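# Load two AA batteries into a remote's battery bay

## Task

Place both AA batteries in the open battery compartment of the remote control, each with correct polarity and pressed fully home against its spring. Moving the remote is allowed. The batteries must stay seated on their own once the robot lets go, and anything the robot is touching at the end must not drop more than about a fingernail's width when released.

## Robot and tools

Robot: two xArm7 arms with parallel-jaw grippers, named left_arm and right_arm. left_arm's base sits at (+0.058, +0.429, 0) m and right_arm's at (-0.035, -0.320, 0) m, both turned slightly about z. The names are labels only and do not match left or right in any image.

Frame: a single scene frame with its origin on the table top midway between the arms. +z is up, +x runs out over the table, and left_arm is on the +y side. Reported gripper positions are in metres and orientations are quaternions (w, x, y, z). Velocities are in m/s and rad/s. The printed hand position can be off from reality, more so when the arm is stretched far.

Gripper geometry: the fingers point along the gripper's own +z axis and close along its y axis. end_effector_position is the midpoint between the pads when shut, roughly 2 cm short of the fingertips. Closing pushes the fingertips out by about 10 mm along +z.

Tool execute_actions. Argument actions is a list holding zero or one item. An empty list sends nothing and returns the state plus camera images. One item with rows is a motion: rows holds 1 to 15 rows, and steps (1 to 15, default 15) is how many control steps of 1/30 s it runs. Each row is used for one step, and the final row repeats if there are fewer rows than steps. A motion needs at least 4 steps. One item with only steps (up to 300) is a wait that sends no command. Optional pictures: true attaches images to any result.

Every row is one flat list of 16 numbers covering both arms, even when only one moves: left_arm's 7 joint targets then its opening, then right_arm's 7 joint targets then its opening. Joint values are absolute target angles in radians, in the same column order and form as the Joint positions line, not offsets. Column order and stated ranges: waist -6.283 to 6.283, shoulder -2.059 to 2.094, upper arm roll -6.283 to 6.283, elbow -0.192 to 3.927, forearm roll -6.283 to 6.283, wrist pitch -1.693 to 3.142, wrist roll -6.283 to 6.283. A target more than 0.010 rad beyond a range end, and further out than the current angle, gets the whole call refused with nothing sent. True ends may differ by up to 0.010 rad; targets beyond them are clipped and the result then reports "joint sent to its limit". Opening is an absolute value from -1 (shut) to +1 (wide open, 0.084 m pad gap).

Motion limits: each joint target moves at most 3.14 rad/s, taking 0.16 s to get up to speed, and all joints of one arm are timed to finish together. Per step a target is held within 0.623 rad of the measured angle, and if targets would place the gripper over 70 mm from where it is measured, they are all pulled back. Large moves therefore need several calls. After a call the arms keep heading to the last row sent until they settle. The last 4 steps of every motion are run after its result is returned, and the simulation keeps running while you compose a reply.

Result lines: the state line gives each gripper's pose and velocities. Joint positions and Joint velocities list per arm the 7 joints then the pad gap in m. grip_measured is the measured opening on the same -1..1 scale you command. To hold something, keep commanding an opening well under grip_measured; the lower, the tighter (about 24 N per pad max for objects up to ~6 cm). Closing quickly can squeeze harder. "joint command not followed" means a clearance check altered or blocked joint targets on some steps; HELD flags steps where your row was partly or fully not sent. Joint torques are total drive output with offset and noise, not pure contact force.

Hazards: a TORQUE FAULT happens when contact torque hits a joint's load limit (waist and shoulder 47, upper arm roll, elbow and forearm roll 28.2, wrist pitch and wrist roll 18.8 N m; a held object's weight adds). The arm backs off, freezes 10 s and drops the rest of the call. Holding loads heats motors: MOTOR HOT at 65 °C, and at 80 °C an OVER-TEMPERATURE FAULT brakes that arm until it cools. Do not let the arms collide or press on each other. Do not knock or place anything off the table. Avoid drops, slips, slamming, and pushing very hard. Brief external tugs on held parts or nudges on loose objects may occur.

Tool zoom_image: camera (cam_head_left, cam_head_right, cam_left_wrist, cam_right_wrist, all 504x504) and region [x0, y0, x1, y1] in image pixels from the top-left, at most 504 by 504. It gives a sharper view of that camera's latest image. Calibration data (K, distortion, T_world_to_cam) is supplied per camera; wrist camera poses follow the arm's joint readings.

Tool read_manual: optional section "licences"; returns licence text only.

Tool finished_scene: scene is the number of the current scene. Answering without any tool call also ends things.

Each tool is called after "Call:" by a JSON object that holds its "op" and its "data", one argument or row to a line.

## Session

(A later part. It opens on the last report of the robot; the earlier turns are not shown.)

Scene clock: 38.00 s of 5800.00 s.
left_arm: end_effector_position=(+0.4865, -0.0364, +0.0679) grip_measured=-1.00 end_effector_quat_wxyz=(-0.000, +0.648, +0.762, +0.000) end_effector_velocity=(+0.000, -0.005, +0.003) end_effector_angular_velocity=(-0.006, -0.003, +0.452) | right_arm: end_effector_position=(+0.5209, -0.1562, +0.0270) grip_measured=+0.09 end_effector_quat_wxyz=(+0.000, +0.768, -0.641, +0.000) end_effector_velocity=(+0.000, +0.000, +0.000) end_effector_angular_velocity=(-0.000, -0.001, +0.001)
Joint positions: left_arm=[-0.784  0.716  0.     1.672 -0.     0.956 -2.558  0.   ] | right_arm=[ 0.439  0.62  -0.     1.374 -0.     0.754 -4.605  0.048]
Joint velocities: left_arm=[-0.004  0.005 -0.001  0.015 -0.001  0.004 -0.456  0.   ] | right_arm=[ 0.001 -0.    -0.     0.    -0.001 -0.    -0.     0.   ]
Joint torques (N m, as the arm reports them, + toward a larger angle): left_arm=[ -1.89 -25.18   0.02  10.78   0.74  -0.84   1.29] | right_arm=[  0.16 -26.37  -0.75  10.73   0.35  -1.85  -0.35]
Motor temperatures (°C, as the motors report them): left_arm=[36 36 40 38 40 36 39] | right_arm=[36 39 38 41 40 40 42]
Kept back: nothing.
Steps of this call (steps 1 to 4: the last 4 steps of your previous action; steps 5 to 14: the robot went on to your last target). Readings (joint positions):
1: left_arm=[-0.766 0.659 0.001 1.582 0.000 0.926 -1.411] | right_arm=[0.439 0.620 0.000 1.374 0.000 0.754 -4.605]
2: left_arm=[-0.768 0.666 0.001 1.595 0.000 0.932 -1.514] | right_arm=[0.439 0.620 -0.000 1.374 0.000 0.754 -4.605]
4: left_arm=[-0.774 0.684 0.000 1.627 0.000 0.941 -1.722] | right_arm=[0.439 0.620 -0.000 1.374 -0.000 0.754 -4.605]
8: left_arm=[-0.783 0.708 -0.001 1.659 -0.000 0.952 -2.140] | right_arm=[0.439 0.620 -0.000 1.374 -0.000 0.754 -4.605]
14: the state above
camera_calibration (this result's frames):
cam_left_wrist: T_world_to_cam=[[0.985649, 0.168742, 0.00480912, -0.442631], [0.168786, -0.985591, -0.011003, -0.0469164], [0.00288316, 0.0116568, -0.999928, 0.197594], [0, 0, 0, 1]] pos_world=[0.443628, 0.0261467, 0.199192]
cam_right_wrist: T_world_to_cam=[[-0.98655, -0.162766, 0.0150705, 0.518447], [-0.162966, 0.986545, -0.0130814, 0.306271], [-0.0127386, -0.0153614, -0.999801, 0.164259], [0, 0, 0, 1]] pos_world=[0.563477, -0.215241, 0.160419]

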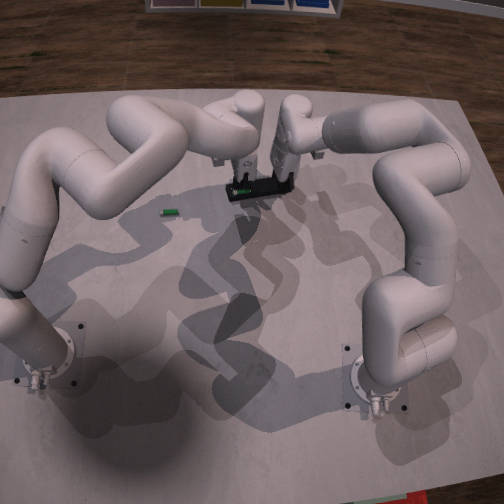

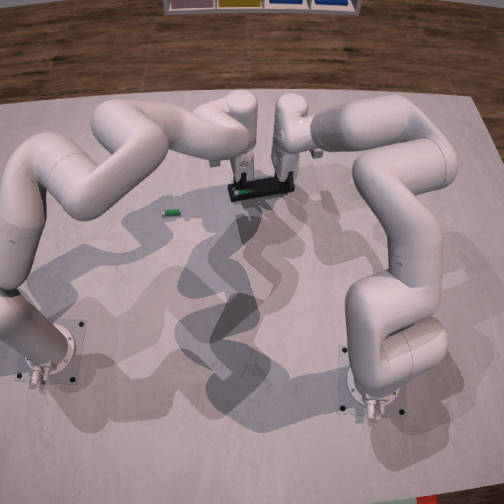

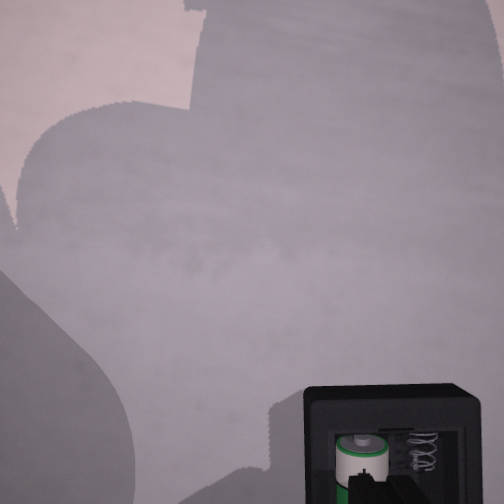

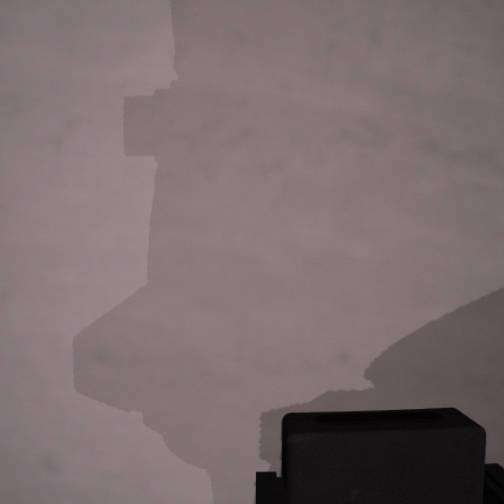

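Call:
{"op": "execute_actions", "data": {
  "actions": [
    {"rows":[[-0.7855,0.7194,0,1.678,0,0.9586,-2.5775,-1,0.439,0.6196,0,1.3738,0,0.7542,-4.605,-0.3],[-0.7863,0.7223,0,1.683,0,0.9606,-2.5783,-1,0.439,0.6196,0,1.3738,0,0.7542,-4.605,-0.3],[-0.7872,0.7268,0,1.6874,0,0.9607,-2.5792,-1,0.439,0.6196,0,1.3738,0,0.7542,-4.605,-0.3],[-0.7872,0.7315,0,1.6863,0,0.9548,-2.5792,-1,0.439,0.6196,0,1.3738,0,0.7542,-4.605,-0.3],[-0.7872,0.7362,0,1.6851,0,0.949,-2.5792,-1,0.439,0.6196,0,1.3738,0,0.7542,-4.605,-0.3],[-0.7872,0.7408,0,1.684,0,0.9432,-2.5792,-1,0.439,0.6196,0,1.3738,0,0.7542,-4.605,-0.3],[-0.7872,0.744,0,1.6832,0,0.9393,-2.5792,-1,0.439,0.6196,0,1.3738,0,0.7542,-4.605,-0.3],[-0.7872,0.7471,0,1.6825,0,0.9354,-2.5792,-1,0.439,0.6196,0,1.3738,0,0.7542,-4.605,-0.3],[-0.7872,0.7502,0,1.6817,0,0.9315,-2.5792,-1,0.439,0.6196,0,1.3738,0,0.7542,-4.605,-0.3],[-0.7872,0.7533,0,1.681,0,0.9277,-2.5792,-1,0.439,0.6196,0,1.3738,0,0.7542,-4.605,-0.3],[-0.7872,0.7549,0,1.6806,0,0.9257,-2.5792,-1,0.439,0.6196,0,1.3738,0,0.7542,-4.605,-0.3],[-0.7872,0.7565,0,1.6802,0,0.9238,-2.5792,-1,0.439,0.6196,0,1.3738,0,0.7542,-4.605,-0.3],[-0.7872,0.758,0,1.6799,0,0.9219,-2.5792,-1,0.439,0.6196,0,1.3738,0,0.7542,-4.605,-0.3],[-0.7872,0.7596,0,1.6795,0,0.9199,-2.5792,-1,0.439,0.6196,0,1.3738,0,0.7542,-4.605,-0.3],[-0.7872,0.7612,0,1.6791,0,0.918,-2.5792,-1,0.439,0.6196,0,1.3738,0,0.7542,-4.605,-0.3]],"steps":15}
  ]
}}

Call:
{"op": "execute_actions", "data": {
  "actions": [
    {"steps":8}
  ],
  "pictures": true
}}

Call:
{"op": "zoom_image", "data": {
  "camera": "cam_left_wrist",
  "region": [280,340,504,504]
}}

Scene clock: 39.00 s of 5800.00 s.
left_arm: end_effector_position=(+0.4864, -0.0391, +0.0505) grip_measured=-1.00 end_effector_quat_wxyz=(-0.001, +0.641, +0.768, +0.000) end_effector_velocity=(+0.003, +0.004, -0.056) end_effector_angular_velocity=(+0.004, -0.001, +0.006) | right_arm: end_effector_position=(+0.5209, -0.1561, +0.0270) grip_measured=+0.09 end_effector_quat_wxyz=(-0.000, +0.768, -0.641, -0.000) end_effector_velocity=(-0.000, -0.000, +0.000) end_effector_angular_velocity=(-0.000, +0.000, -0.001)
Joint positions: left_arm=[-0.787  0.752  0.     1.68  -0.     0.932 -2.579  0.   ] | right_arm=[ 0.439  0.62  -0.     1.374 -0.     0.754 -4.605  0.048]
Joint velocities: left_arm=[ 0.003  0.088  0.004 -0.02   0.001 -0.106 -0.001  0.   ] | right_arm=[-0.    -0.     0.    -0.    -0.     0.     0.001  0.   ]
Joint torques (N m, as the arm reports them, + toward a larger angle): left_arm=[ -2.02 -26.52  -0.27  11.37   0.64  -0.89   0.09] | right_arm=[  0.38 -26.28  -0.74  10.79   0.48  -1.84  -0.34]
Motor temperatures (°C, as the motors report them): left_arm=[36 36 40 38 40 36 39] | right_arm=[36 40 38 41 40 40 42]
Steps of this call (steps 1 to 19: the robot went on to your last target; steps 20 to 30: the first 11 steps of this action). Readings (joint positions):
20: left_arm=[-0.785 0.717 0.000 1.673 0.000 0.957 -2.577] | right_arm=[0.439 0.620 -0.000 1.374 -0.000 0.754 -4.605]
21: left_arm=[-0.785 0.718 0.000 1.675 0.000 0.958 -2.577] | right_arm=[0.439 0.620 -0.000 1.374 -0.000 0.754 -4.605]
23: left_arm=[-0.786 0.723 0.000 1.683 0.000 0.960 -2.578] | right_arm=[0.439 0.620 -0.000 1.374 -0.000 0.754 -4.605]
27: left_arm=[-0.787 0.740 -0.000 1.684 -0.000 0.944 -2.579] | right_arm=[0.439 0.620 -0.000 1.374 -0.000 0.754 -4.605]
30: the state above

Scene clock: 39.27 s of 5800.00 s.
left_arm: end_effector_position=(+0.4882, -0.0405, +0.0474) grip_measured=-1.00 end_effector_quat_wxyz=(+0.002, +0.641, +0.768, -0.000) end_effector_velocity=(-0.000, -0.000, -0.001) end_effector_angular_velocity=(-0.000, -0.001, -0.000) | right_arm: end_effector_position=(+0.5208, -0.1562, +0.0269) grip_measured=+0.09 end_effector_quat_wxyz=(+0.000, +0.767, -0.641, -0.000) end_effector_velocity=(+0.000, -0.000, +0.001) end_effector_angular_velocity=(+0.001, -0.001, -0.001)
Joint positions: left_arm=[-0.787  0.759  0.     1.681  0.     0.918 -2.579  0.   ] | right_arm=[ 0.439  0.62  -0.     1.374  0.     0.754 -4.605  0.048]
Joint velocities: left_arm=[-0.001  0.001  0.    -0.002  0.001 -0.004 -0.001  0.   ] | right_arm=[-0.    -0.001 -0.     0.     0.001 -0.     0.    -0.   ]
Joint torques (N m, as the arm reports them, + toward a larger angle): left_arm=[ -2.89 -21.37  -0.77   8.85   0.34  -0.73   0.16] | right_arm=[  0.33 -26.68  -0.7   10.93   0.39  -1.85  -0.39]
Motor temperatures (°C, as the motors report them): left_arm=[36 36 40 38 40 36 39] | right_arm=[36 40 38 41 40 40 42]
Kept back: nothing.
Steps of this call (steps 1 to 4: the last 4 steps of your previous action; steps 5 to 8: the robot went on to your last target). Readings (joint positions):
1: left_arm=[-0.787 0.754 0.000 1.680 0.000 0.929 -2.579] | right_arm=[0.439 0.620 -0.000 1.374 -0.000 0.754 -4.605]
2: left_arm=[-0.787 0.755 0.000 1.680 0.000 0.926 -2.579] | right_arm=[0.439 0.620 -0.000 1.374 0.000 0.754 -4.605]
4: left_arm=[-0.787 0.757 0.000 1.681 0.000 0.922 -2.579] | right_arm=[0.439 0.620 -0.000 1.374 0.000 0.754 -4.605]
8: the state above
camera_calibration (this result's frames):
cam_left_wrist: T_world_to_cam=[[0.982254, 0.187404, 0.00751528, -0.441273], [0.187457, -0.982248, -0.0070418, -0.0606813], [0.0060622, 0.00832563, -0.999947, 0.175437], [0, 0, 0, 1]] pos_world=[0.443754, 0.0216316, 0.178316]
cam_right_wrist: T_world_to_cam=[[-0.986566, -0.162652, 0.0152513, 0.518418], [-0.162853, 0.986563, -0.0130861, 0.30624], [-0.0129179, -0.015394, -0.999798, 0.164287], [0, 0, 0, 1]] pos_world=[0.563448, -0.215275, 0.160355]

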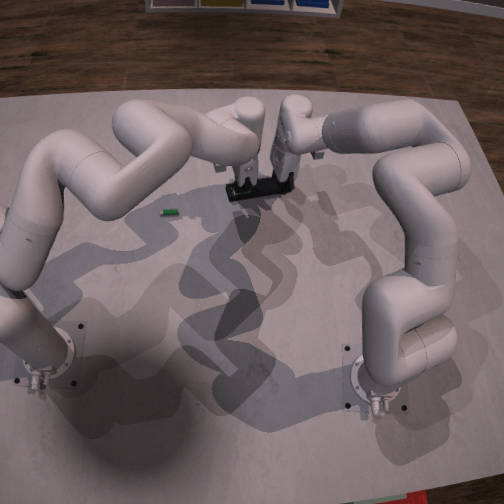

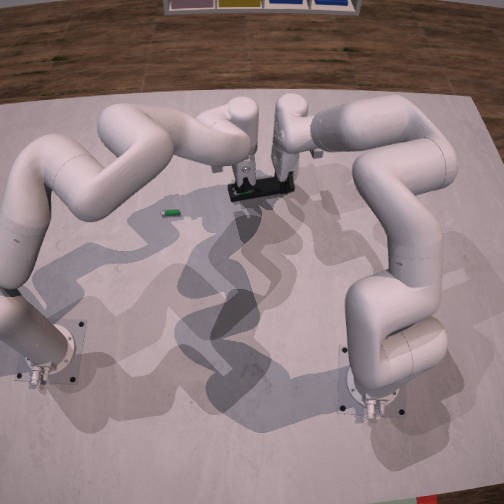

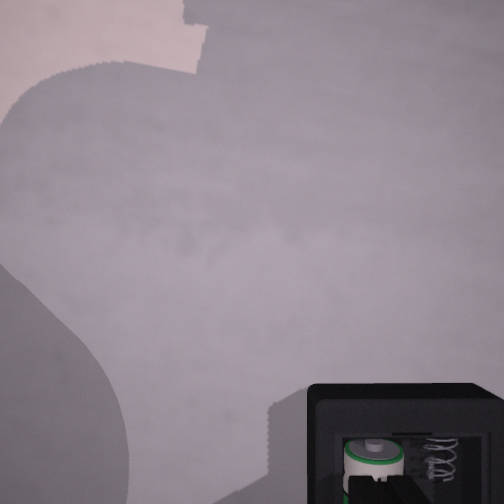

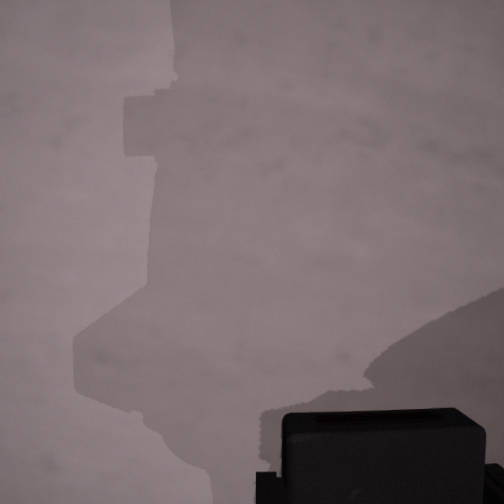

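Region (280, 340, 504, 504) of cam_left_wrist's 504x504 image, scaled by 2.250, with more detail than that image has; it fills the top 369 rows of this view, and the rest is white.

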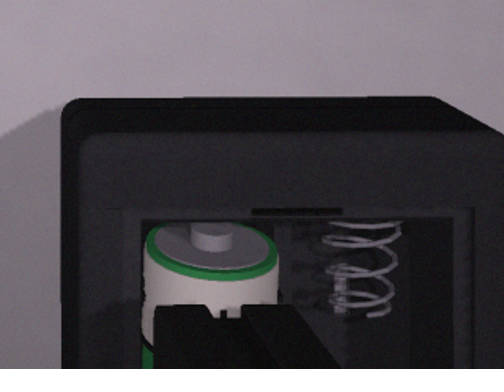

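Call:
{"op": "execute_actions", "data": {
  "actions": [
    {"rows":[[-0.7879,0.7603,0,1.6775,0,0.9173,-2.5799,-1,0.439,0.6196,0,1.3738,0,0.7542,-4.605,-0.3],[-0.7886,0.7594,0,1.6759,0,0.9166,-2.5806,-1,0.439,0.6196,0,1.3738,0,0.7542,-4.605,-0.3],[-0.7892,0.7585,0,1.6744,0,0.916,-2.5812,-1,0.439,0.6196,0,1.3738,0,0.7542,-4.605,-0.3],[-0.7892,0.7593,0,1.6742,0,0.915,-2.5812,-1,0.439,0.6196,0,1.3738,0,0.7542,-4.605,-0.3],[-0.7892,0.760,0,1.674,0,0.914,-2.5812,-1,0.439,0.6196,0,1.3738,0,0.7542,-4.605,-0.3],[-0.7896,0.7617,0,1.6764,0,0.9148,-2.5816,-1,0.439,0.6196,0,1.3738,0,0.7542,-4.605,-0.3],[-0.79,0.7633,0,1.6788,0,0.9155,-2.582,-1,0.439,0.6196,0,1.3738,0,0.7542,-4.605,-0.3],[-0.7904,0.765,0,1.6812,0,0.9163,-2.5824,-1,0.439,0.6196,0,1.3738,0,0.7542,-4.605,-0.3],[-0.7908,0.7666,0,1.6836,0,0.917,-2.5828,-1,0.439,0.6196,0,1.3738,0,0.7542,-4.605,-0.3],[-0.7912,0.7683,0,1.686,0,0.9178,-2.5832,-1,0.439,0.6196,0,1.3738,0,0.7542,-4.605,-0.3],[-0.7916,0.7699,0,1.6884,0,0.9185,-2.5836,-1,0.439,0.6196,0,1.3738,0,0.7542,-4.605,-0.3],[-0.792,0.7716,0,1.6908,0,0.9193,-2.584,-1,0.439,0.6196,0,1.3738,0,0.7542,-4.605,-0.3],[-0.7924,0.7732,0,1.6932,0,0.9201,-2.5844,-1,0.439,0.6196,0,1.3738,0,0.7542,-4.605,-0.3]],"steps":15}
  ]
}}

Call:
{"op": "execute_actions", "data": {
  "actions": [
    {"steps":8}
  ],
  "pictures": true
}}

Call:
{"op": "zoom_image", "data": {
  "camera": "cam_left_wrist",
  "region": [280,340,504,504]
}}

Scene clock: 40.40 s of 5800.00 s.
left_arm: end_effector_position=(+0.4856, -0.0412, +0.0425) grip_measured=-1.00 end_effector_quat_wxyz=(-0.001, +0.641, +0.768, +0.000) end_effector_velocity=(+0.019, -0.026, +0.035) end_effector_angular_velocity=(-0.048, -0.046, +0.009) | right_arm: end_effector_position=(+0.5208, -0.1561, +0.0270) grip_measured=+0.09 end_effector_quat_wxyz=(+0.000, +0.768, -0.641, -0.000) end_effector_velocity=(+0.000, -0.001, +0.001) end_effector_angular_velocity=(-0.002, +0.001, +0.001)
Joint positions: left_arm=[-0.791  0.767  0.     1.683  0.     0.918 -2.583  0.   ] | right_arm=[ 0.439  0.62   0.     1.374 -0.     0.754 -4.605  0.048]
Joint velocities: left_arm=[-0.01   0.005  0.006  0.102 -0.004  0.03  -0.012  0.   ] | right_arm=[-0.    -0.001 -0.001  0.003 -0.001  0.005 -0.001 -0.001]
Joint torques (N m, as the arm reports them, + toward a larger angle): left_arm=[ -4.35 -16.32  -2.3    5.92   0.09  -0.38   0.21] | right_arm=[  0.22 -26.54  -1.    11.09   0.35  -2.39  -0.26]
Motor temperatures (°C, as the motors report them): left_arm=[36 36 40 38 40 36 39] | right_arm=[36 40 38 41 40 40 42]
Steps of this call (steps 1 to 23: the robot went on to your last target; steps 24 to 34: the first 11 steps of this action). Readings (joint positions):
24: left_arm=[-0.787 0.761 -0.000 1.679 -0.000 0.917 -2.579] | right_arm=[0.439 0.620 0.000 1.374 -0.000 0.754 -4.605]
25: left_arm=[-0.788 0.761 -0.000 1.679 -0.000 0.917 -2.580] | right_arm=[0.439 0.620 0.000 1.374 -0.000 0.754 -4.605]
27: left_arm=[-0.789 0.760 0.000 1.676 0.000 0.915 -2.581] | right_arm=[0.439 0.620 0.000 1.374 -0.000 0.754 -4.605]
31: left_arm=[-0.789 0.761 0.001 1.678 0.000 0.915 -2.582] | right_arm=[0.439 0.620 0.000 1.374 -0.000 0.754 -4.605]
34: the state above

Scene clock: 40.67 s of 5800.00 s.
left_arm: end_effector_position=(+0.4863, -0.0431, +0.0426) grip_measured=-1.00 end_effector_quat_wxyz=(-0.001, +0.641, +0.768, +0.000) end_effector_velocity=(+0.000, -0.002, -0.000) end_effector_angular_velocity=(-0.006, -0.002, -0.000) | right_arm: end_effector_position=(+0.5209, -0.1565, +0.0270) grip_measured=+0.09 end_effector_quat_wxyz=(+0.000, +0.767, -0.641, +0.000) end_effector_velocity=(-0.000, +0.000, -0.000) end_effector_angular_velocity=(+0.000, +0.000, -0.000)
Joint positions: left_arm=[-0.792  0.773  0.     1.693  0.     0.921 -2.584  0.   ] | right_arm=[ 0.439  0.62  -0.     1.374 -0.     0.754 -4.605  0.048]
Joint velocities: left_arm=[-0.001  0.002 -0.001  0.002 -0.002 -0.006 -0.001  0.   ] | right_arm=[ 0.     0.     0.     0.     0.    -0.     0.001  0.   ]
Joint torques (N m, as the arm reports them, + toward a larger angle): left_arm=[ -5.66 -17.16  -2.67   7.01  -0.05  -0.83   0.13] | right_arm=[  1.04 -26.63  -0.1   11.25   0.64  -2.39  -0.27]
Motor temperatures (°C, as the motors report them): left_arm=[36 36 40 38 40 36 39] | right_arm=[36 40 38 41 40 40 42]
Kept back: nothing.
Steps of this call (steps 1 to 4: the last 4 steps of your previous action; steps 5 to 8: the robot went on to your last target). Readings (joint positions):
1: left_arm=[-0.791 0.769 0.000 1.685 0.000 0.919 -2.583] | right_arm=[0.439 0.620 0.000 1.374 -0.000 0.754 -4.605]
2: left_arm=[-0.791 0.770 0.001 1.688 0.000 0.920 -2.584] | right_arm=[0.439 0.620 -0.000 1.374 -0.000 0.754 -4.605]
4: left_arm=[-0.792 0.772 0.001 1.692 0.000 0.921 -2.584] | right_arm=[0.439 0.620 -0.000 1.374 -0.000 0.754 -4.605]
8: the state above
camera_calibration (this result's frames):
cam_left_wrist: T_world_to_cam=[[0.98225, 0.187523, 0.00444644, -0.43866], [0.187564, -0.982179, -0.0120215, -0.0627533], [0.0021129, 0.0126421, -0.999918, 0.172818], [0, 0, 0, 1]] pos_world=[0.442279, 0.0184393, 0.173999]
cam_right_wrist: T_world_to_cam=[[-0.986606, -0.162401, 0.0152975, 0.518486], [-0.162608, 0.986599, -0.0134203, 0.306491], [-0.012913, -0.0157281, -0.999793, 0.164253], [0, 0, 0, 1]] pos_world=[0.563501, -0.215598, 0.160401]

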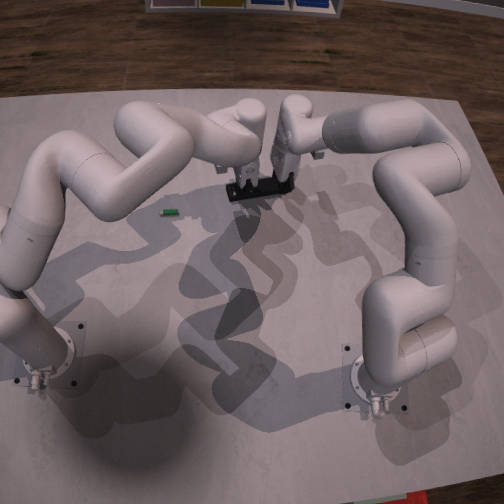

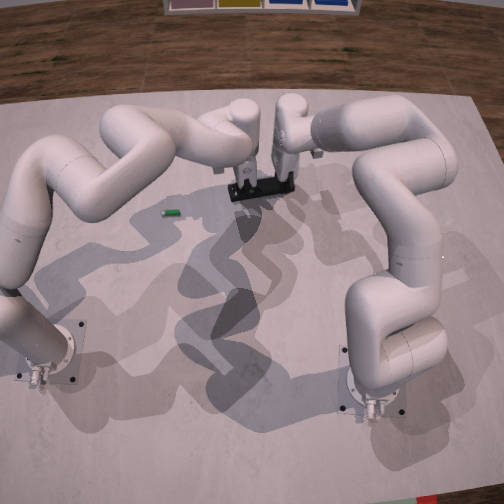

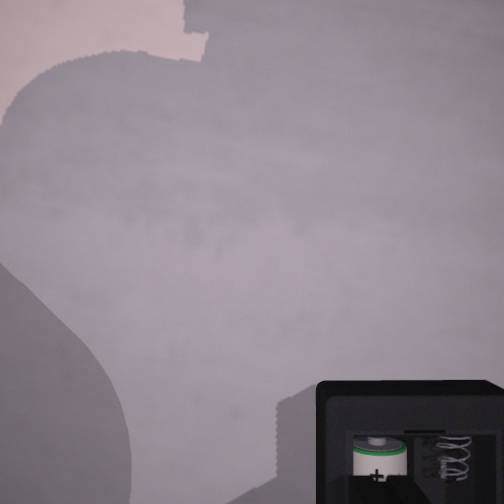

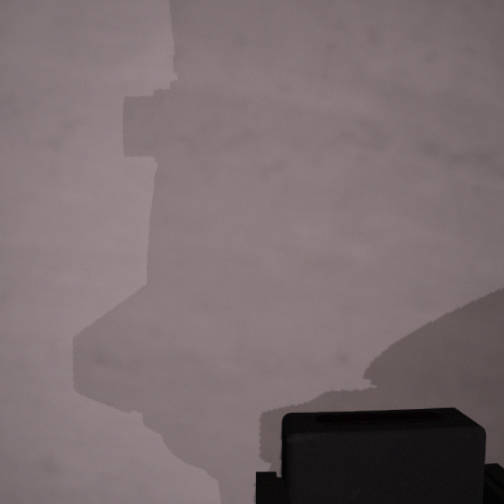

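Region (280, 340, 504, 504) of cam_left_wrist's 504x504 image, scaled by 2.250, with more detail than that image has; it fills the top 369 rows of this view, and the rest is white.

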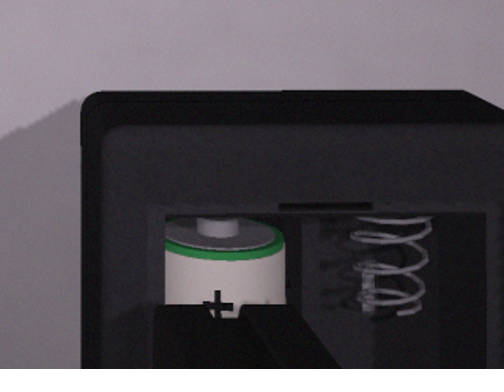

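Call:
{"op": "execute_actions", "data": {
  "actions": [
    {"rows":[[-0.7924,0.774,0,1.693,0,0.9191,-2.5844,-1,0.439,0.6196,0,1.3738,0,0.7542,-4.605,-0.3],[-0.7924,0.7748,0,1.6928,0,0.9181,-2.5844,-1,0.439,0.6196,0,1.3738,0,0.7542,-4.605,-0.3],[-0.7924,0.7748,0,1.6928,0,0.9181,-2.5844,-1,0.439,0.6196,0,1.3738,0,0.7542,-4.605,-0.3],[-0.7924,0.7748,0,1.6928,0,0.9181,-2.5844,-1,0.439,0.6196,0,1.3738,0,0.7542,-4.605,-0.3],[-0.7924,0.7748,0,1.6928,0,0.9181,-2.5844,-1,0.439,0.6196,0,1.3738,0,0.7542,-4.605,-0.3],[-0.7924,0.772,0,1.6935,0,0.9215,-2.5844,-1,0.439,0.6196,0,1.3738,0,0.7542,-4.605,-0.3],[-0.7924,0.769,0,1.6942,0,0.9252,-2.5844,-1,0.439,0.6196,0,1.3738,0,0.7542,-4.605,-0.3],[-0.7924,0.765,0,1.6952,0,0.9302,-2.5844,-1,0.439,0.6196,0,1.3738,0,0.7542,-4.605,-0.3],[-0.7924,0.759,0,1.6967,0,0.9377,-2.5844,-1,0.439,0.6196,0,1.3738,0,0.7542,-4.605,-0.3],[-0.7924,0.751,0,1.6987,0,0.9477,-2.5844,-1,0.439,0.6196,0,1.3738,0,0.7542,-4.605,-0.3],[-0.7924,0.741,0,1.701,0,0.960,-2.5844,-1,0.439,0.6196,0,1.3738,0,0.7542,-4.605,-0.3],[-0.7924,0.731,0,1.7035,0,0.9725,-2.5844,-1,0.439,0.6196,0,1.3738,0,0.7542,-4.605,-0.3],[-0.7924,0.721,0,1.706,0,0.985,-2.5844,-1,0.439,0.6196,0,1.3738,0,0.7542,-4.605,-0.3],[-0.7924,0.711,0,1.7085,0,0.9975,-2.5844,-1,0.439,0.6196,0,1.3738,0,0.7542,-4.605,-0.3],[-0.7924,0.7033,0,1.7105,0,1.0072,-2.5844,-1,0.439,0.6196,0,1.3738,0,0.7542,-4.605,-0.3]],"steps":15}
  ]
}}

Call:
{"op": "execute_actions", "data": {
  "actions": [
    {"steps":8}
  ],
  "pictures": true
}}

Call:
{"op": "zoom_image", "data": {
  "camera": "cam_left_wrist",
  "region": [280,340,504,504]
}}

Scene clock: 41.67 s of 5800.00 s.
left_arm: end_effector_position=(+0.4832, -0.0416, +0.0461) grip_measured=-1.00 end_effector_quat_wxyz=(-0.006, +0.641, +0.767, +0.000) end_effector_velocity=(-0.043, +0.021, +0.075) end_effector_angular_velocity=(+0.092, +0.118, -0.013) | right_arm: end_effector_position=(+0.5203, -0.1543, +0.0270) grip_measured=+0.09 end_effector_quat_wxyz=(-0.000, +0.768, -0.640, -0.001) end_effector_velocity=(+0.010, +0.016, +0.003) end_effector_angular_velocity=(+0.021, -0.034, -0.002)
Joint positions: left_arm=[-0.793  0.765 -0.001  1.691 -0.     0.939 -2.584  0.   ] | right_arm=[ 0.44   0.619  0.002  1.374  0.     0.754 -4.605  0.048]
Joint velocities: left_arm=[-0.003 -0.161 -0.022 -0.016 -0.013  0.293  0.002  0.   ] | right_arm=[ 0.009  0.011  0.01   0.02   0.006 -0.03   0.015  0.   ]
Joint torques (N m, as the arm reports them, + toward a larger angle): left_arm=[ -5.16 -29.04  -1.28  12.51   0.86  -0.79   0.04] | right_arm=[ -2.01 -26.86  -2.03  10.62   0.46  -1.72  -0.42]
Motor temperatures (°C, as the motors report them): left_arm=[36 36 40 38 40 36 39] | right_arm=[36 40 38 41 40 40 42]
Steps of this call (steps 1 to 19: the robot went on to your last target; steps 20 to 30: the first 11 steps of this action). Readings (joint positions):
20: left_arm=[-0.792 0.773 0.000 1.693 0.000 0.920 -2.584] | right_arm=[0.439 0.620 -0.000 1.374 -0.000 0.754 -4.605]
21: left_arm=[-0.792 0.773 0.000 1.693 0.000 0.920 -2.584] | right_arm=[0.439 0.620 -0.000 1.374 -0.000 0.754 -4.605]
23: left_arm=[-0.792 0.774 0.000 1.693 0.000 0.919 -2.584] | right_arm=[0.439 0.620 -0.000 1.374 -0.000 0.754 -4.605]
27: left_arm=[-0.792 0.773 -0.000 1.693 -0.000 0.921 -2.584] | right_arm=[0.439 0.620 -0.000 1.374 -0.000 0.754 -4.605]
30: the state above

Scene clock: 41.93 s of 5800.00 s.
left_arm: end_effector_position=(+0.4859, -0.0451, +0.0907) grip_measured=-1.00 end_effector_quat_wxyz=(+0.004, +0.641, +0.767, -0.001) end_effector_velocity=(+0.007, +0.016, +0.002) end_effector_angular_velocity=(+0.024, +0.005, +0.019) | right_arm: end_effector_position=(+0.5211, -0.1561, +0.0271) grip_measured=+0.09 end_effector_quat_wxyz=(-0.000, +0.767, -0.641, +0.000) end_effector_velocity=(-0.002, +0.001, -0.000) end_effector_angular_velocity=(-0.001, +0.003, +0.004)
Joint positions: left_arm=[-0.793  0.701 -0.001  1.714 -0.     1.006 -2.584  0.   ] | right_arm=[ 0.439  0.62  -0.     1.374  0.     0.754 -4.605  0.048]
Joint velocities: left_arm=[ 0.009 -0.011  0.016 -0.006  0.002  0.026  0.001  0.   ] | right_arm=[ 0.001 -0.001  0.002 -0.002 -0.002  0.003 -0.001  0.   ]
Joint torques (N m, as the arm reports them, + toward a larger angle): left_arm=[ -2.28 -20.    -0.57   8.67   0.53  -0.54   0.07] | right_arm=[  0.48 -26.48  -0.56  10.88   0.51  -1.74  -0.43]
Motor temperatures (°C, as the motors report them): left_arm=[36 36 40 38 40 36 39] | right_arm=[36 40 38 41 40 40 42]
Kept back: nothing.
Steps of this call (steps 1 to 4: the last 4 steps of your previous action; steps 5 to 8: the robot went on to your last target). Readings (joint positions):
1: left_arm=[-0.793 0.758 -0.002 1.691 -0.001 0.950 -2.584] | right_arm=[0.440 0.620 0.002 1.374 0.000 0.753 -4.605]
2: left_arm=[-0.794 0.749 -0.003 1.693 -0.001 0.961 -2.584] | right_arm=[0.440 0.620 0.002 1.374 0.000 0.753 -4.605]
4: left_arm=[-0.794 0.727 -0.003 1.701 -0.001 0.985 -2.584] | right_arm=[0.439 0.620 0.000 1.374 0.000 0.753 -4.605]
8: the state above
camera_calibration (this result's frames):
cam_left_wrist: T_world_to_cam=[[0.982585, 0.185645, 0.00787839, -0.438713], [0.185681, -0.982602, -0.004091, -0.0638647], [0.00698184, 0.00548262, -0.999961, 0.218206], [0, 0, 0, 1]] pos_world=[0.441408, 0.0174948, 0.221392]
cam_right_wrist: T_world_to_cam=[[-0.986637, -0.162306, 0.0142933, 0.518857], [-0.162491, 0.986625, -0.0129352, 0.306073], [-0.0120027, -0.0150849, -0.999814, 0.164048], [0, 0, 0, 1]] pos_world=[0.563626, -0.215292, 0.160561]

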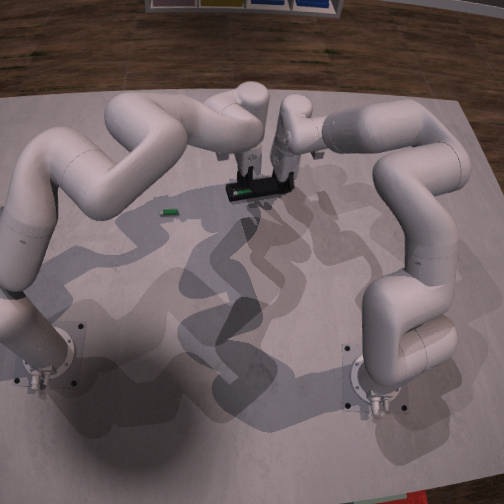

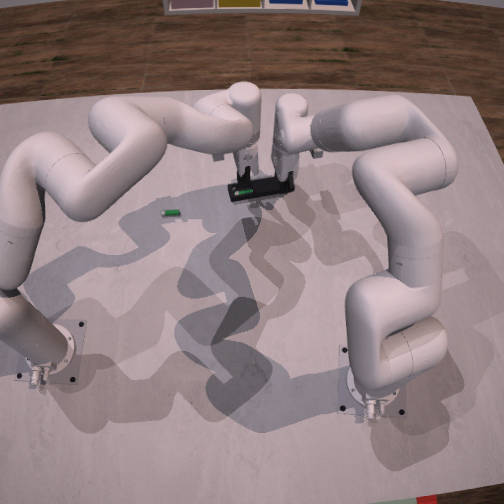

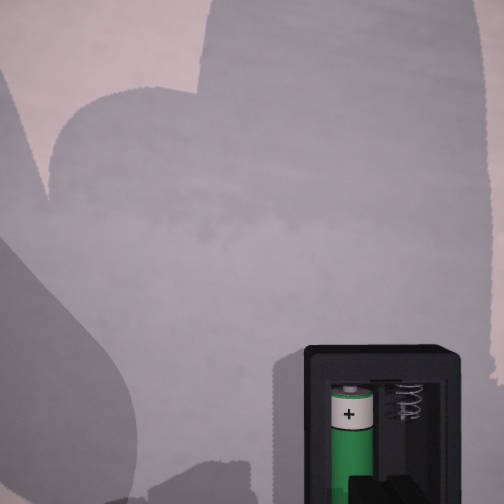

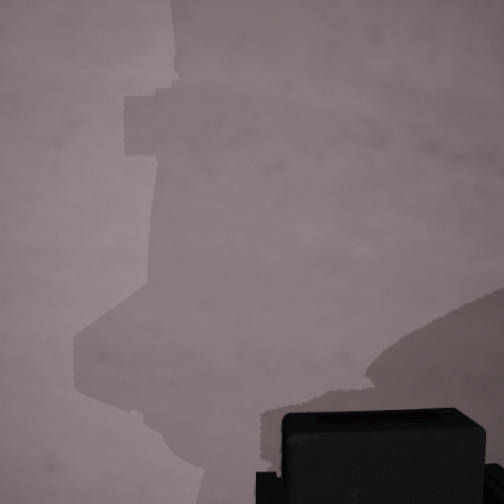

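Region (280, 340, 504, 504) of cam_left_wrist's 504x504 image, scaled by 2.250, with more detail than that image has; it fills the top 369 rows of this view, and the rest is white.

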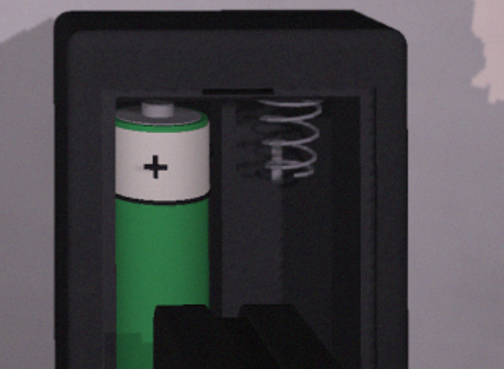

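Call:
{"op": "execute_actions", "data": {
  "actions": []
}}

Scene clock: 42.63 s of 5800.00 s.
left_arm: end_effector_position=(+0.4853, -0.0429, +0.0875) grip_measured=-1.00 end_effector_quat_wxyz=(-0.000, +0.641, +0.768, +0.000) end_effector_velocity=(-0.001, -0.000, +0.000) end_effector_angular_velocity=(+0.001, -0.001, -0.003) | right_arm: end_effector_position=(+0.5209, -0.1561, +0.0270) grip_measured=+0.09 end_effector_quat_wxyz=(-0.000, +0.768, -0.641, -0.000) end_effector_velocity=(-0.000, -0.000, -0.000) end_effector_angular_velocity=(+0.000, +0.001, -0.001)
Joint positions: left_arm=[-0.792  0.703 -0.     1.71  -0.     1.007 -2.584  0.   ] | right_arm=[ 0.439  0.62   0.     1.374  0.     0.754 -4.605  0.048]
Joint velocities: left_arm=[-0.002 -0.001 -0.    -0.001  0.002  0.    -0.     0.   ] | right_arm=[-0.    -0.     0.    -0.001  0.001  0.001 -0.     0.   ]
Joint torques (N m, as the arm reports them, + toward a larger angle): left_arm=[ -1.67 -25.12  -0.04  11.18   0.59  -0.78   0.18] | right_arm=[  0.19 -26.42  -0.85  10.81   0.35  -1.76  -0.35]
Motor temperatures (°C, as the motors report them): left_arm=[36 36 40 38 40 36 39] | right_arm=[36 40 38 41 40 40 42]
Kept back: nothing.
Steps of this call (steps 1 to 21: the robot went on to your last target). Readings (joint positions):
1: left_arm=[-0.793 0.701 -0.001 1.713 -0.000 1.006 -2.584] | right_arm=[0.439 0.620 -0.000 1.374 0.000 0.754 -4.605]
2: left_arm=[-0.793 0.703 -0.000 1.711 -0.000 1.007 -2.584] | right_arm=[0.439 0.620 0.000 1.374 0.000 0.754 -4.605]
4: left_arm=[-0.793 0.706 -0.000 1.708 -0.000 1.008 -2.584] | right_arm=[0.439 0.620 0.000 1.374 0.000 0.754 -4.605]
8: left_arm=[-0.793 0.705 -0.000 1.710 -0.000 1.007 -2.584] | right_arm=[0.439 0.620 0.000 1.374 0.000 0.754 -4.605]
21: the state above
camera_calibration (this result's frames):
cam_left_wrist: T_world_to_cam=[[0.982372, 0.186879, 0.00465399, -0.438064], [0.18692, -0.982315, -0.0108782, -0.0615848], [0.00253878, 0.0115563, -0.99993, 0.21745], [0, 0, 0, 1]] pos_world=[0.441301, 0.0188563, 0.218803]
cam_right_wrist: T_world_to_cam=[[-0.986545, -0.162796, 0.015048, 0.518445], [-0.162994, 0.986541, -0.0130576, 0.306258], [-0.0127198, -0.0153347, -0.999802, 0.164264], [0, 0, 0, 1]] pos_world=[0.563478, -0.215216, 0.160429]

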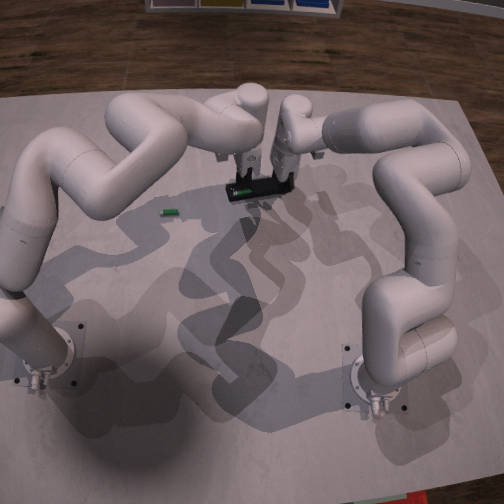

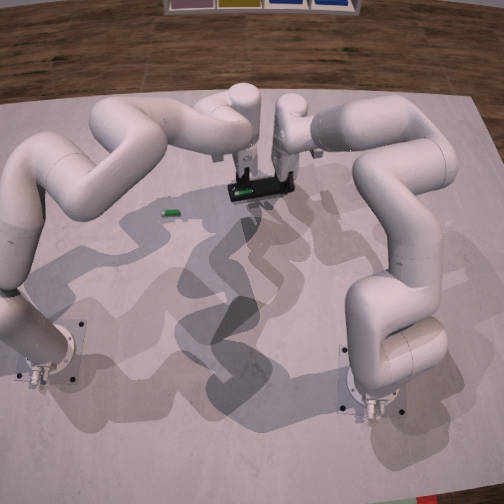

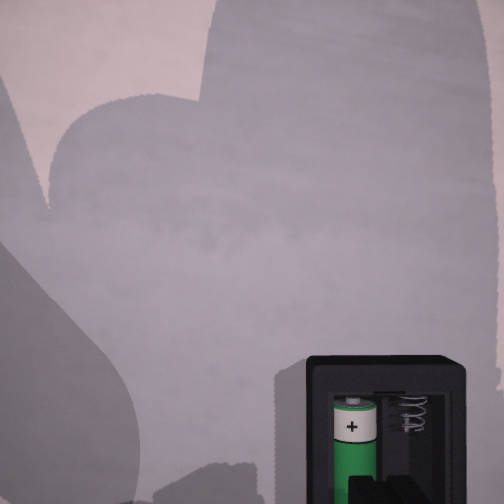

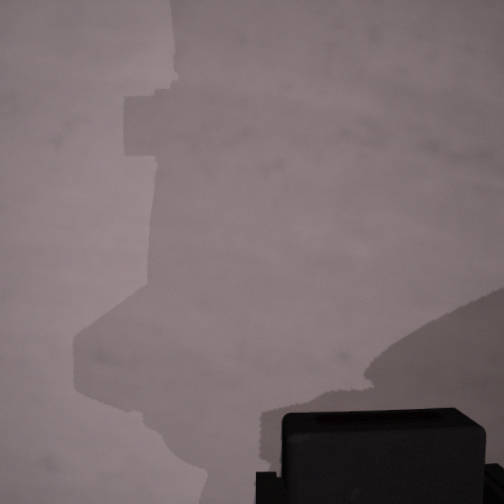

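Call:
{"op": "execute_actions", "data": {
  "actions": [
    {"rows":[[-0.76,0.62,0,1.60,0,0.97,-2.3,-1,0.439,0.6196,0,1.3738,0,0.7542,-4.605,-0.3],[-0.76,0.62,0,1.60,0,0.97,-2.3,-1,0.439,0.6196,0,1.3738,0,0.7542,-4.605,-0.3],[-0.76,0.62,0,1.60,0,0.97,-2.3,-1,0.439,0.6196,0,1.3738,0,0.7542,-4.605,-0.3],[-0.76,0.62,0,1.60,0,0.97,-2.3,-1,0.439,0.6196,0,1.3738,0,0.7542,-4.605,-0.3],[-0.68,0.42,0,1.31,0,0.88,-1.2,-1,0.439,0.6196,0,1.3738,0,0.7542,-4.605,-0.3]],"steps":15}
  ]
}}

Call:
{"op": "execute_actions", "data": {
  "actions": [
    {"rows":[[-0.5709,0.1640,0,0.9201,0,0.7561,0.957,-0.2,0.439,0.6196,0,1.3738,0,0.7542,-4.605,-0.3]],"steps":15}
  ]
}}

Call:
{"op": "execute_actions", "data": {
  "actions": [
    {"steps":20}
  ],
  "pictures": true
}}

Scene clock: 43.97 s of 5800.00 s.
left_arm: end_effector_position=(+0.4877, +0.0350, +0.1075) grip_measured=-1.00 end_effector_quat_wxyz=(+0.007, +0.842, +0.540, +0.003) end_effector_velocity=(-0.003, +0.276, +0.029) end_effector_angular_velocity=(+0.053, -0.042, -2.770) | right_arm: end_effector_position=(+0.5209, -0.1561, +0.0270) grip_measured=+0.09 end_effector_quat_wxyz=(-0.000, +0.768, -0.641, -0.000) end_effector_velocity=(+0.000, +0.000, +0.000) end_effector_angular_velocity=(-0.000, -0.001, -0.001)
Joint positions: left_arm=[-0.704  0.485  0.005  1.41   0.     0.911 -1.883  0.   ] | right_arm=[ 0.439  0.62   0.     1.374  0.     0.754 -4.605  0.048]
Joint velocities: left_arm=[ 0.291 -0.637  0.054 -0.911  0.    -0.275  3.11   0.   ] | right_arm=[ 0.     0.    -0.     0.001 -0.001 -0.     0.001  0.   ]
Joint torques (N m, as the arm reports them, + toward a larger angle): left_arm=[-13.14 -17.12  -4.97  11.59   0.6   -0.6    0.01] | right_arm=[  0.38 -26.33  -0.82  10.86   0.4   -1.82  -0.35]
Motor temperatures (°C, as the motors report them): left_arm=[36 36 40 38 40 36 39] | right_arm=[36 40 38 42 40 40 42]
Steps of this call (steps 1 to 15: the robot went on to your last target; steps 16 to 29: nothing new was sent; steps 30 to 40: the first 11 steps of this action). Readings (joint positions):
30: left_arm=[-0.792 0.703 -0.000 1.710 -0.000 1.007 -2.584] | right_arm=[0.439 0.620 0.000 1.374 -0.000 0.754 -4.605]
31: left_arm=[-0.792 0.702 -0.000 1.708 -0.000 1.006 -2.576] | right_arm=[0.439 0.620 0.000 1.374 -0.000 0.754 -4.605]
33: left_arm=[-0.786 0.684 -0.002 1.682 -0.000 0.997 -2.510] | right_arm=[0.439 0.620 0.000 1.374 -0.000 0.754 -4.605]
37: left_arm=[-0.744 0.577 -0.002 1.538 -0.000 0.950 -2.192] | right_arm=[0.439 0.620 0.000 1.374 -0.000 0.754 -4.605]
40: the state above

Scene clock: 44.47 s of 5800.00 s.
left_arm: end_effector_position=(+0.4478, +0.1485, +0.1017) grip_measured=-0.21 end_effector_quat_wxyz=(-0.000, +0.997, -0.083, +0.000) end_effector_velocity=(-0.084, +0.098, -0.018) end_effector_angular_velocity=(+0.000, +0.017, -3.052) | right_arm: end_effector_position=(+0.5209, -0.1561, +0.0270) grip_measured=+0.09 end_effector_quat_wxyz=(-0.000, +0.768, -0.641, -0.000) end_effector_velocity=(+0.000, -0.000, +0.000) end_effector_angular_velocity=(-0.001, -0.000, +0.002)
Joint positions: left_arm=[-0.584  0.199  0.003  0.973  0.     0.774 -0.458  0.035] | right_arm=[ 0.439  0.62   0.     1.374  0.     0.754 -4.605  0.048]
Joint velocities: left_arm=[ 0.115 -0.321 -0.048 -0.498  0.001 -0.165  3.119  0.   ] | right_arm=[-0.     0.    -0.     0.001 -0.002  0.    -0.001 -0.   ]
Joint torques (N m, as the arm reports them, + toward a larger angle): left_arm=[ -5.45 -15.67  -1.56  11.81   0.64  -1.26   0.09] | right_arm=[  0.48 -26.29  -0.68  10.8    0.4   -1.8   -0.36]
Motor temperatures (°C, as the motors report them): left_arm=[36 36 40 38 40 36 39] | right_arm=[36 40 38 42 40 40 42]
Steps of this call (steps 1 to 4: the last 4 steps of your previous action; steps 5 to 15: the first 11 steps of this action). Readings (joint positions):
5: left_arm=[-0.684 0.432 -0.000 1.327 0.000 0.886 -1.378] | right_arm=[0.439 0.620 0.000 1.374 0.000 0.754 -4.605]
6: left_arm=[-0.682 0.425 -0.002 1.315 -0.000 0.881 -1.298] | right_arm=[0.439 0.620 0.000 1.374 -0.000 0.754 -4.605]
8: left_arm=[-0.666 0.382 -0.006 1.249 -0.000 0.858 -1.140] | right_arm=[0.439 0.620 0.000 1.374 -0.000 0.754 -4.605]
12: left_arm=[-0.606 0.249 0.003 1.051 0.000 0.799 -0.769] | right_arm=[0.439 0.620 0.000 1.374 0.000 0.754 -4.605]
15: the state above

Scene clock: 45.13 s of 5800.00 s.
left_arm: end_effector_position=(+0.4398, +0.1599, +0.1000) grip_measured=-0.21 end_effector_quat_wxyz=(-0.000, +0.708, -0.706, +0.000) end_effector_velocity=(+0.000, +0.001, +0.000) end_effector_angular_velocity=(-0.000, +0.000, -0.009) | right_arm: end_effector_position=(+0.5209, -0.1561, +0.0270) grip_measured=+0.09 end_effector_quat_wxyz=(-0.000, +0.768, -0.641, -0.000) end_effector_velocity=(-0.001, +0.000, -0.000) end_effector_angular_velocity=(+0.000, +0.001, +0.001)
Joint positions: left_arm=[-0.571  0.164 -0.     0.92  -0.     0.756  0.956  0.035] | right_arm=[ 0.439  0.62   0.     1.374  0.     0.754 -4.605  0.048]
Joint velocities: left_arm=[ 0.001 -0.001  0.001 -0.001 -0.     0.     0.011 -0.   ] | right_arm=[ 0.001  0.    -0.    -0.001  0.001  0.    -0.    -0.   ]
Joint torques (N m, as the arm reports them, + toward a larger angle): left_arm=[ -2.08 -16.73   0.16  10.16   0.55  -0.87   0.13] | right_arm=[  0.3  -26.46  -0.78  10.81   0.43  -1.83  -0.41]
Motor temperatures (°C, as the motors report them): left_arm=[36 36 40 38 40 36 39] | right_arm=[36 40 38 42 40 40 42]
Kept back: nothing.
Steps of this call (steps 1 to 4: the last 4 steps of your previous action; steps 5 to 20: the robot went on to your last target). Readings (joint positions):
1: left_arm=[-0.581 0.189 0.001 0.959 0.000 0.769 -0.353] | right_arm=[0.439 0.620 0.000 1.374 0.000 0.754 -4.605]
2: left_arm=[-0.579 0.183 -0.000 0.948 -0.000 0.766 -0.249] | right_arm=[0.439 0.620 0.000 1.374 0.000 0.754 -4.605]
4: left_arm=[-0.576 0.174 -0.001 0.936 -0.000 0.761 -0.039] | right_arm=[0.439 0.620 0.000 1.374 -0.000 0.754 -4.605]
8: left_arm=[-0.573 0.168 -0.001 0.925 -0.000 0.757 0.379] | right_arm=[0.439 0.620 0.000 1.374 0.000 0.754 -4.605]
20: the state above
camera_calibration (this result's frames):
cam_left_wrist: T_world_to_cam=[[-0.99993, -0.0108379, 0.00468807, 0.472123], [-0.0108881, 0.999882, -0.0108176, -0.0837532], [-0.00457028, -0.0108679, -0.99993, 0.234407], [0, 0, 0, 1]] pos_world=[0.472249, 0.0914077, 0.231271]
cam_right_wrist: T_world_to_cam=[[-0.986548, -0.162776, 0.0150726, 0.518443], [-0.162975, 0.986544, -0.0130759, 0.306267], [-0.0127414, -0.0153564, -0.999801, 0.16426], [0, 0, 0, 1]] pos_world=[0.563476, -0.215234, 0.160418]

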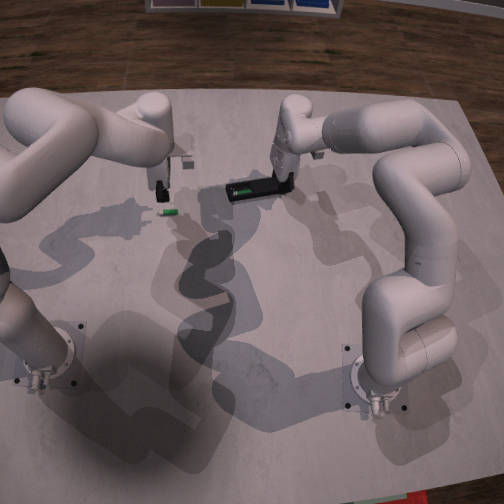

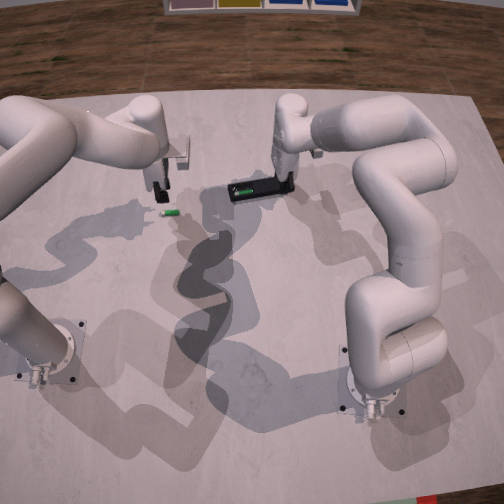

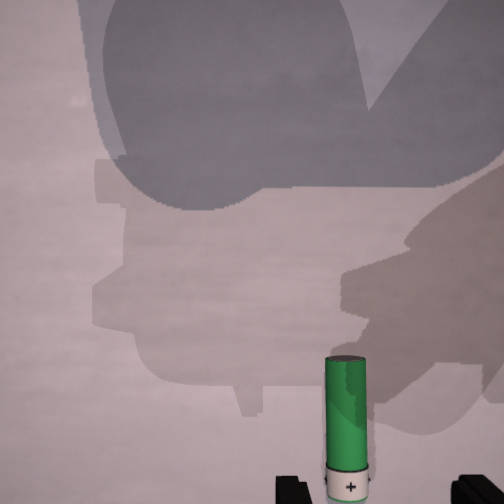

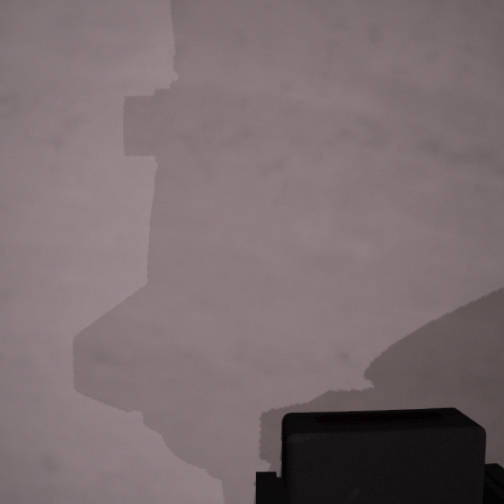

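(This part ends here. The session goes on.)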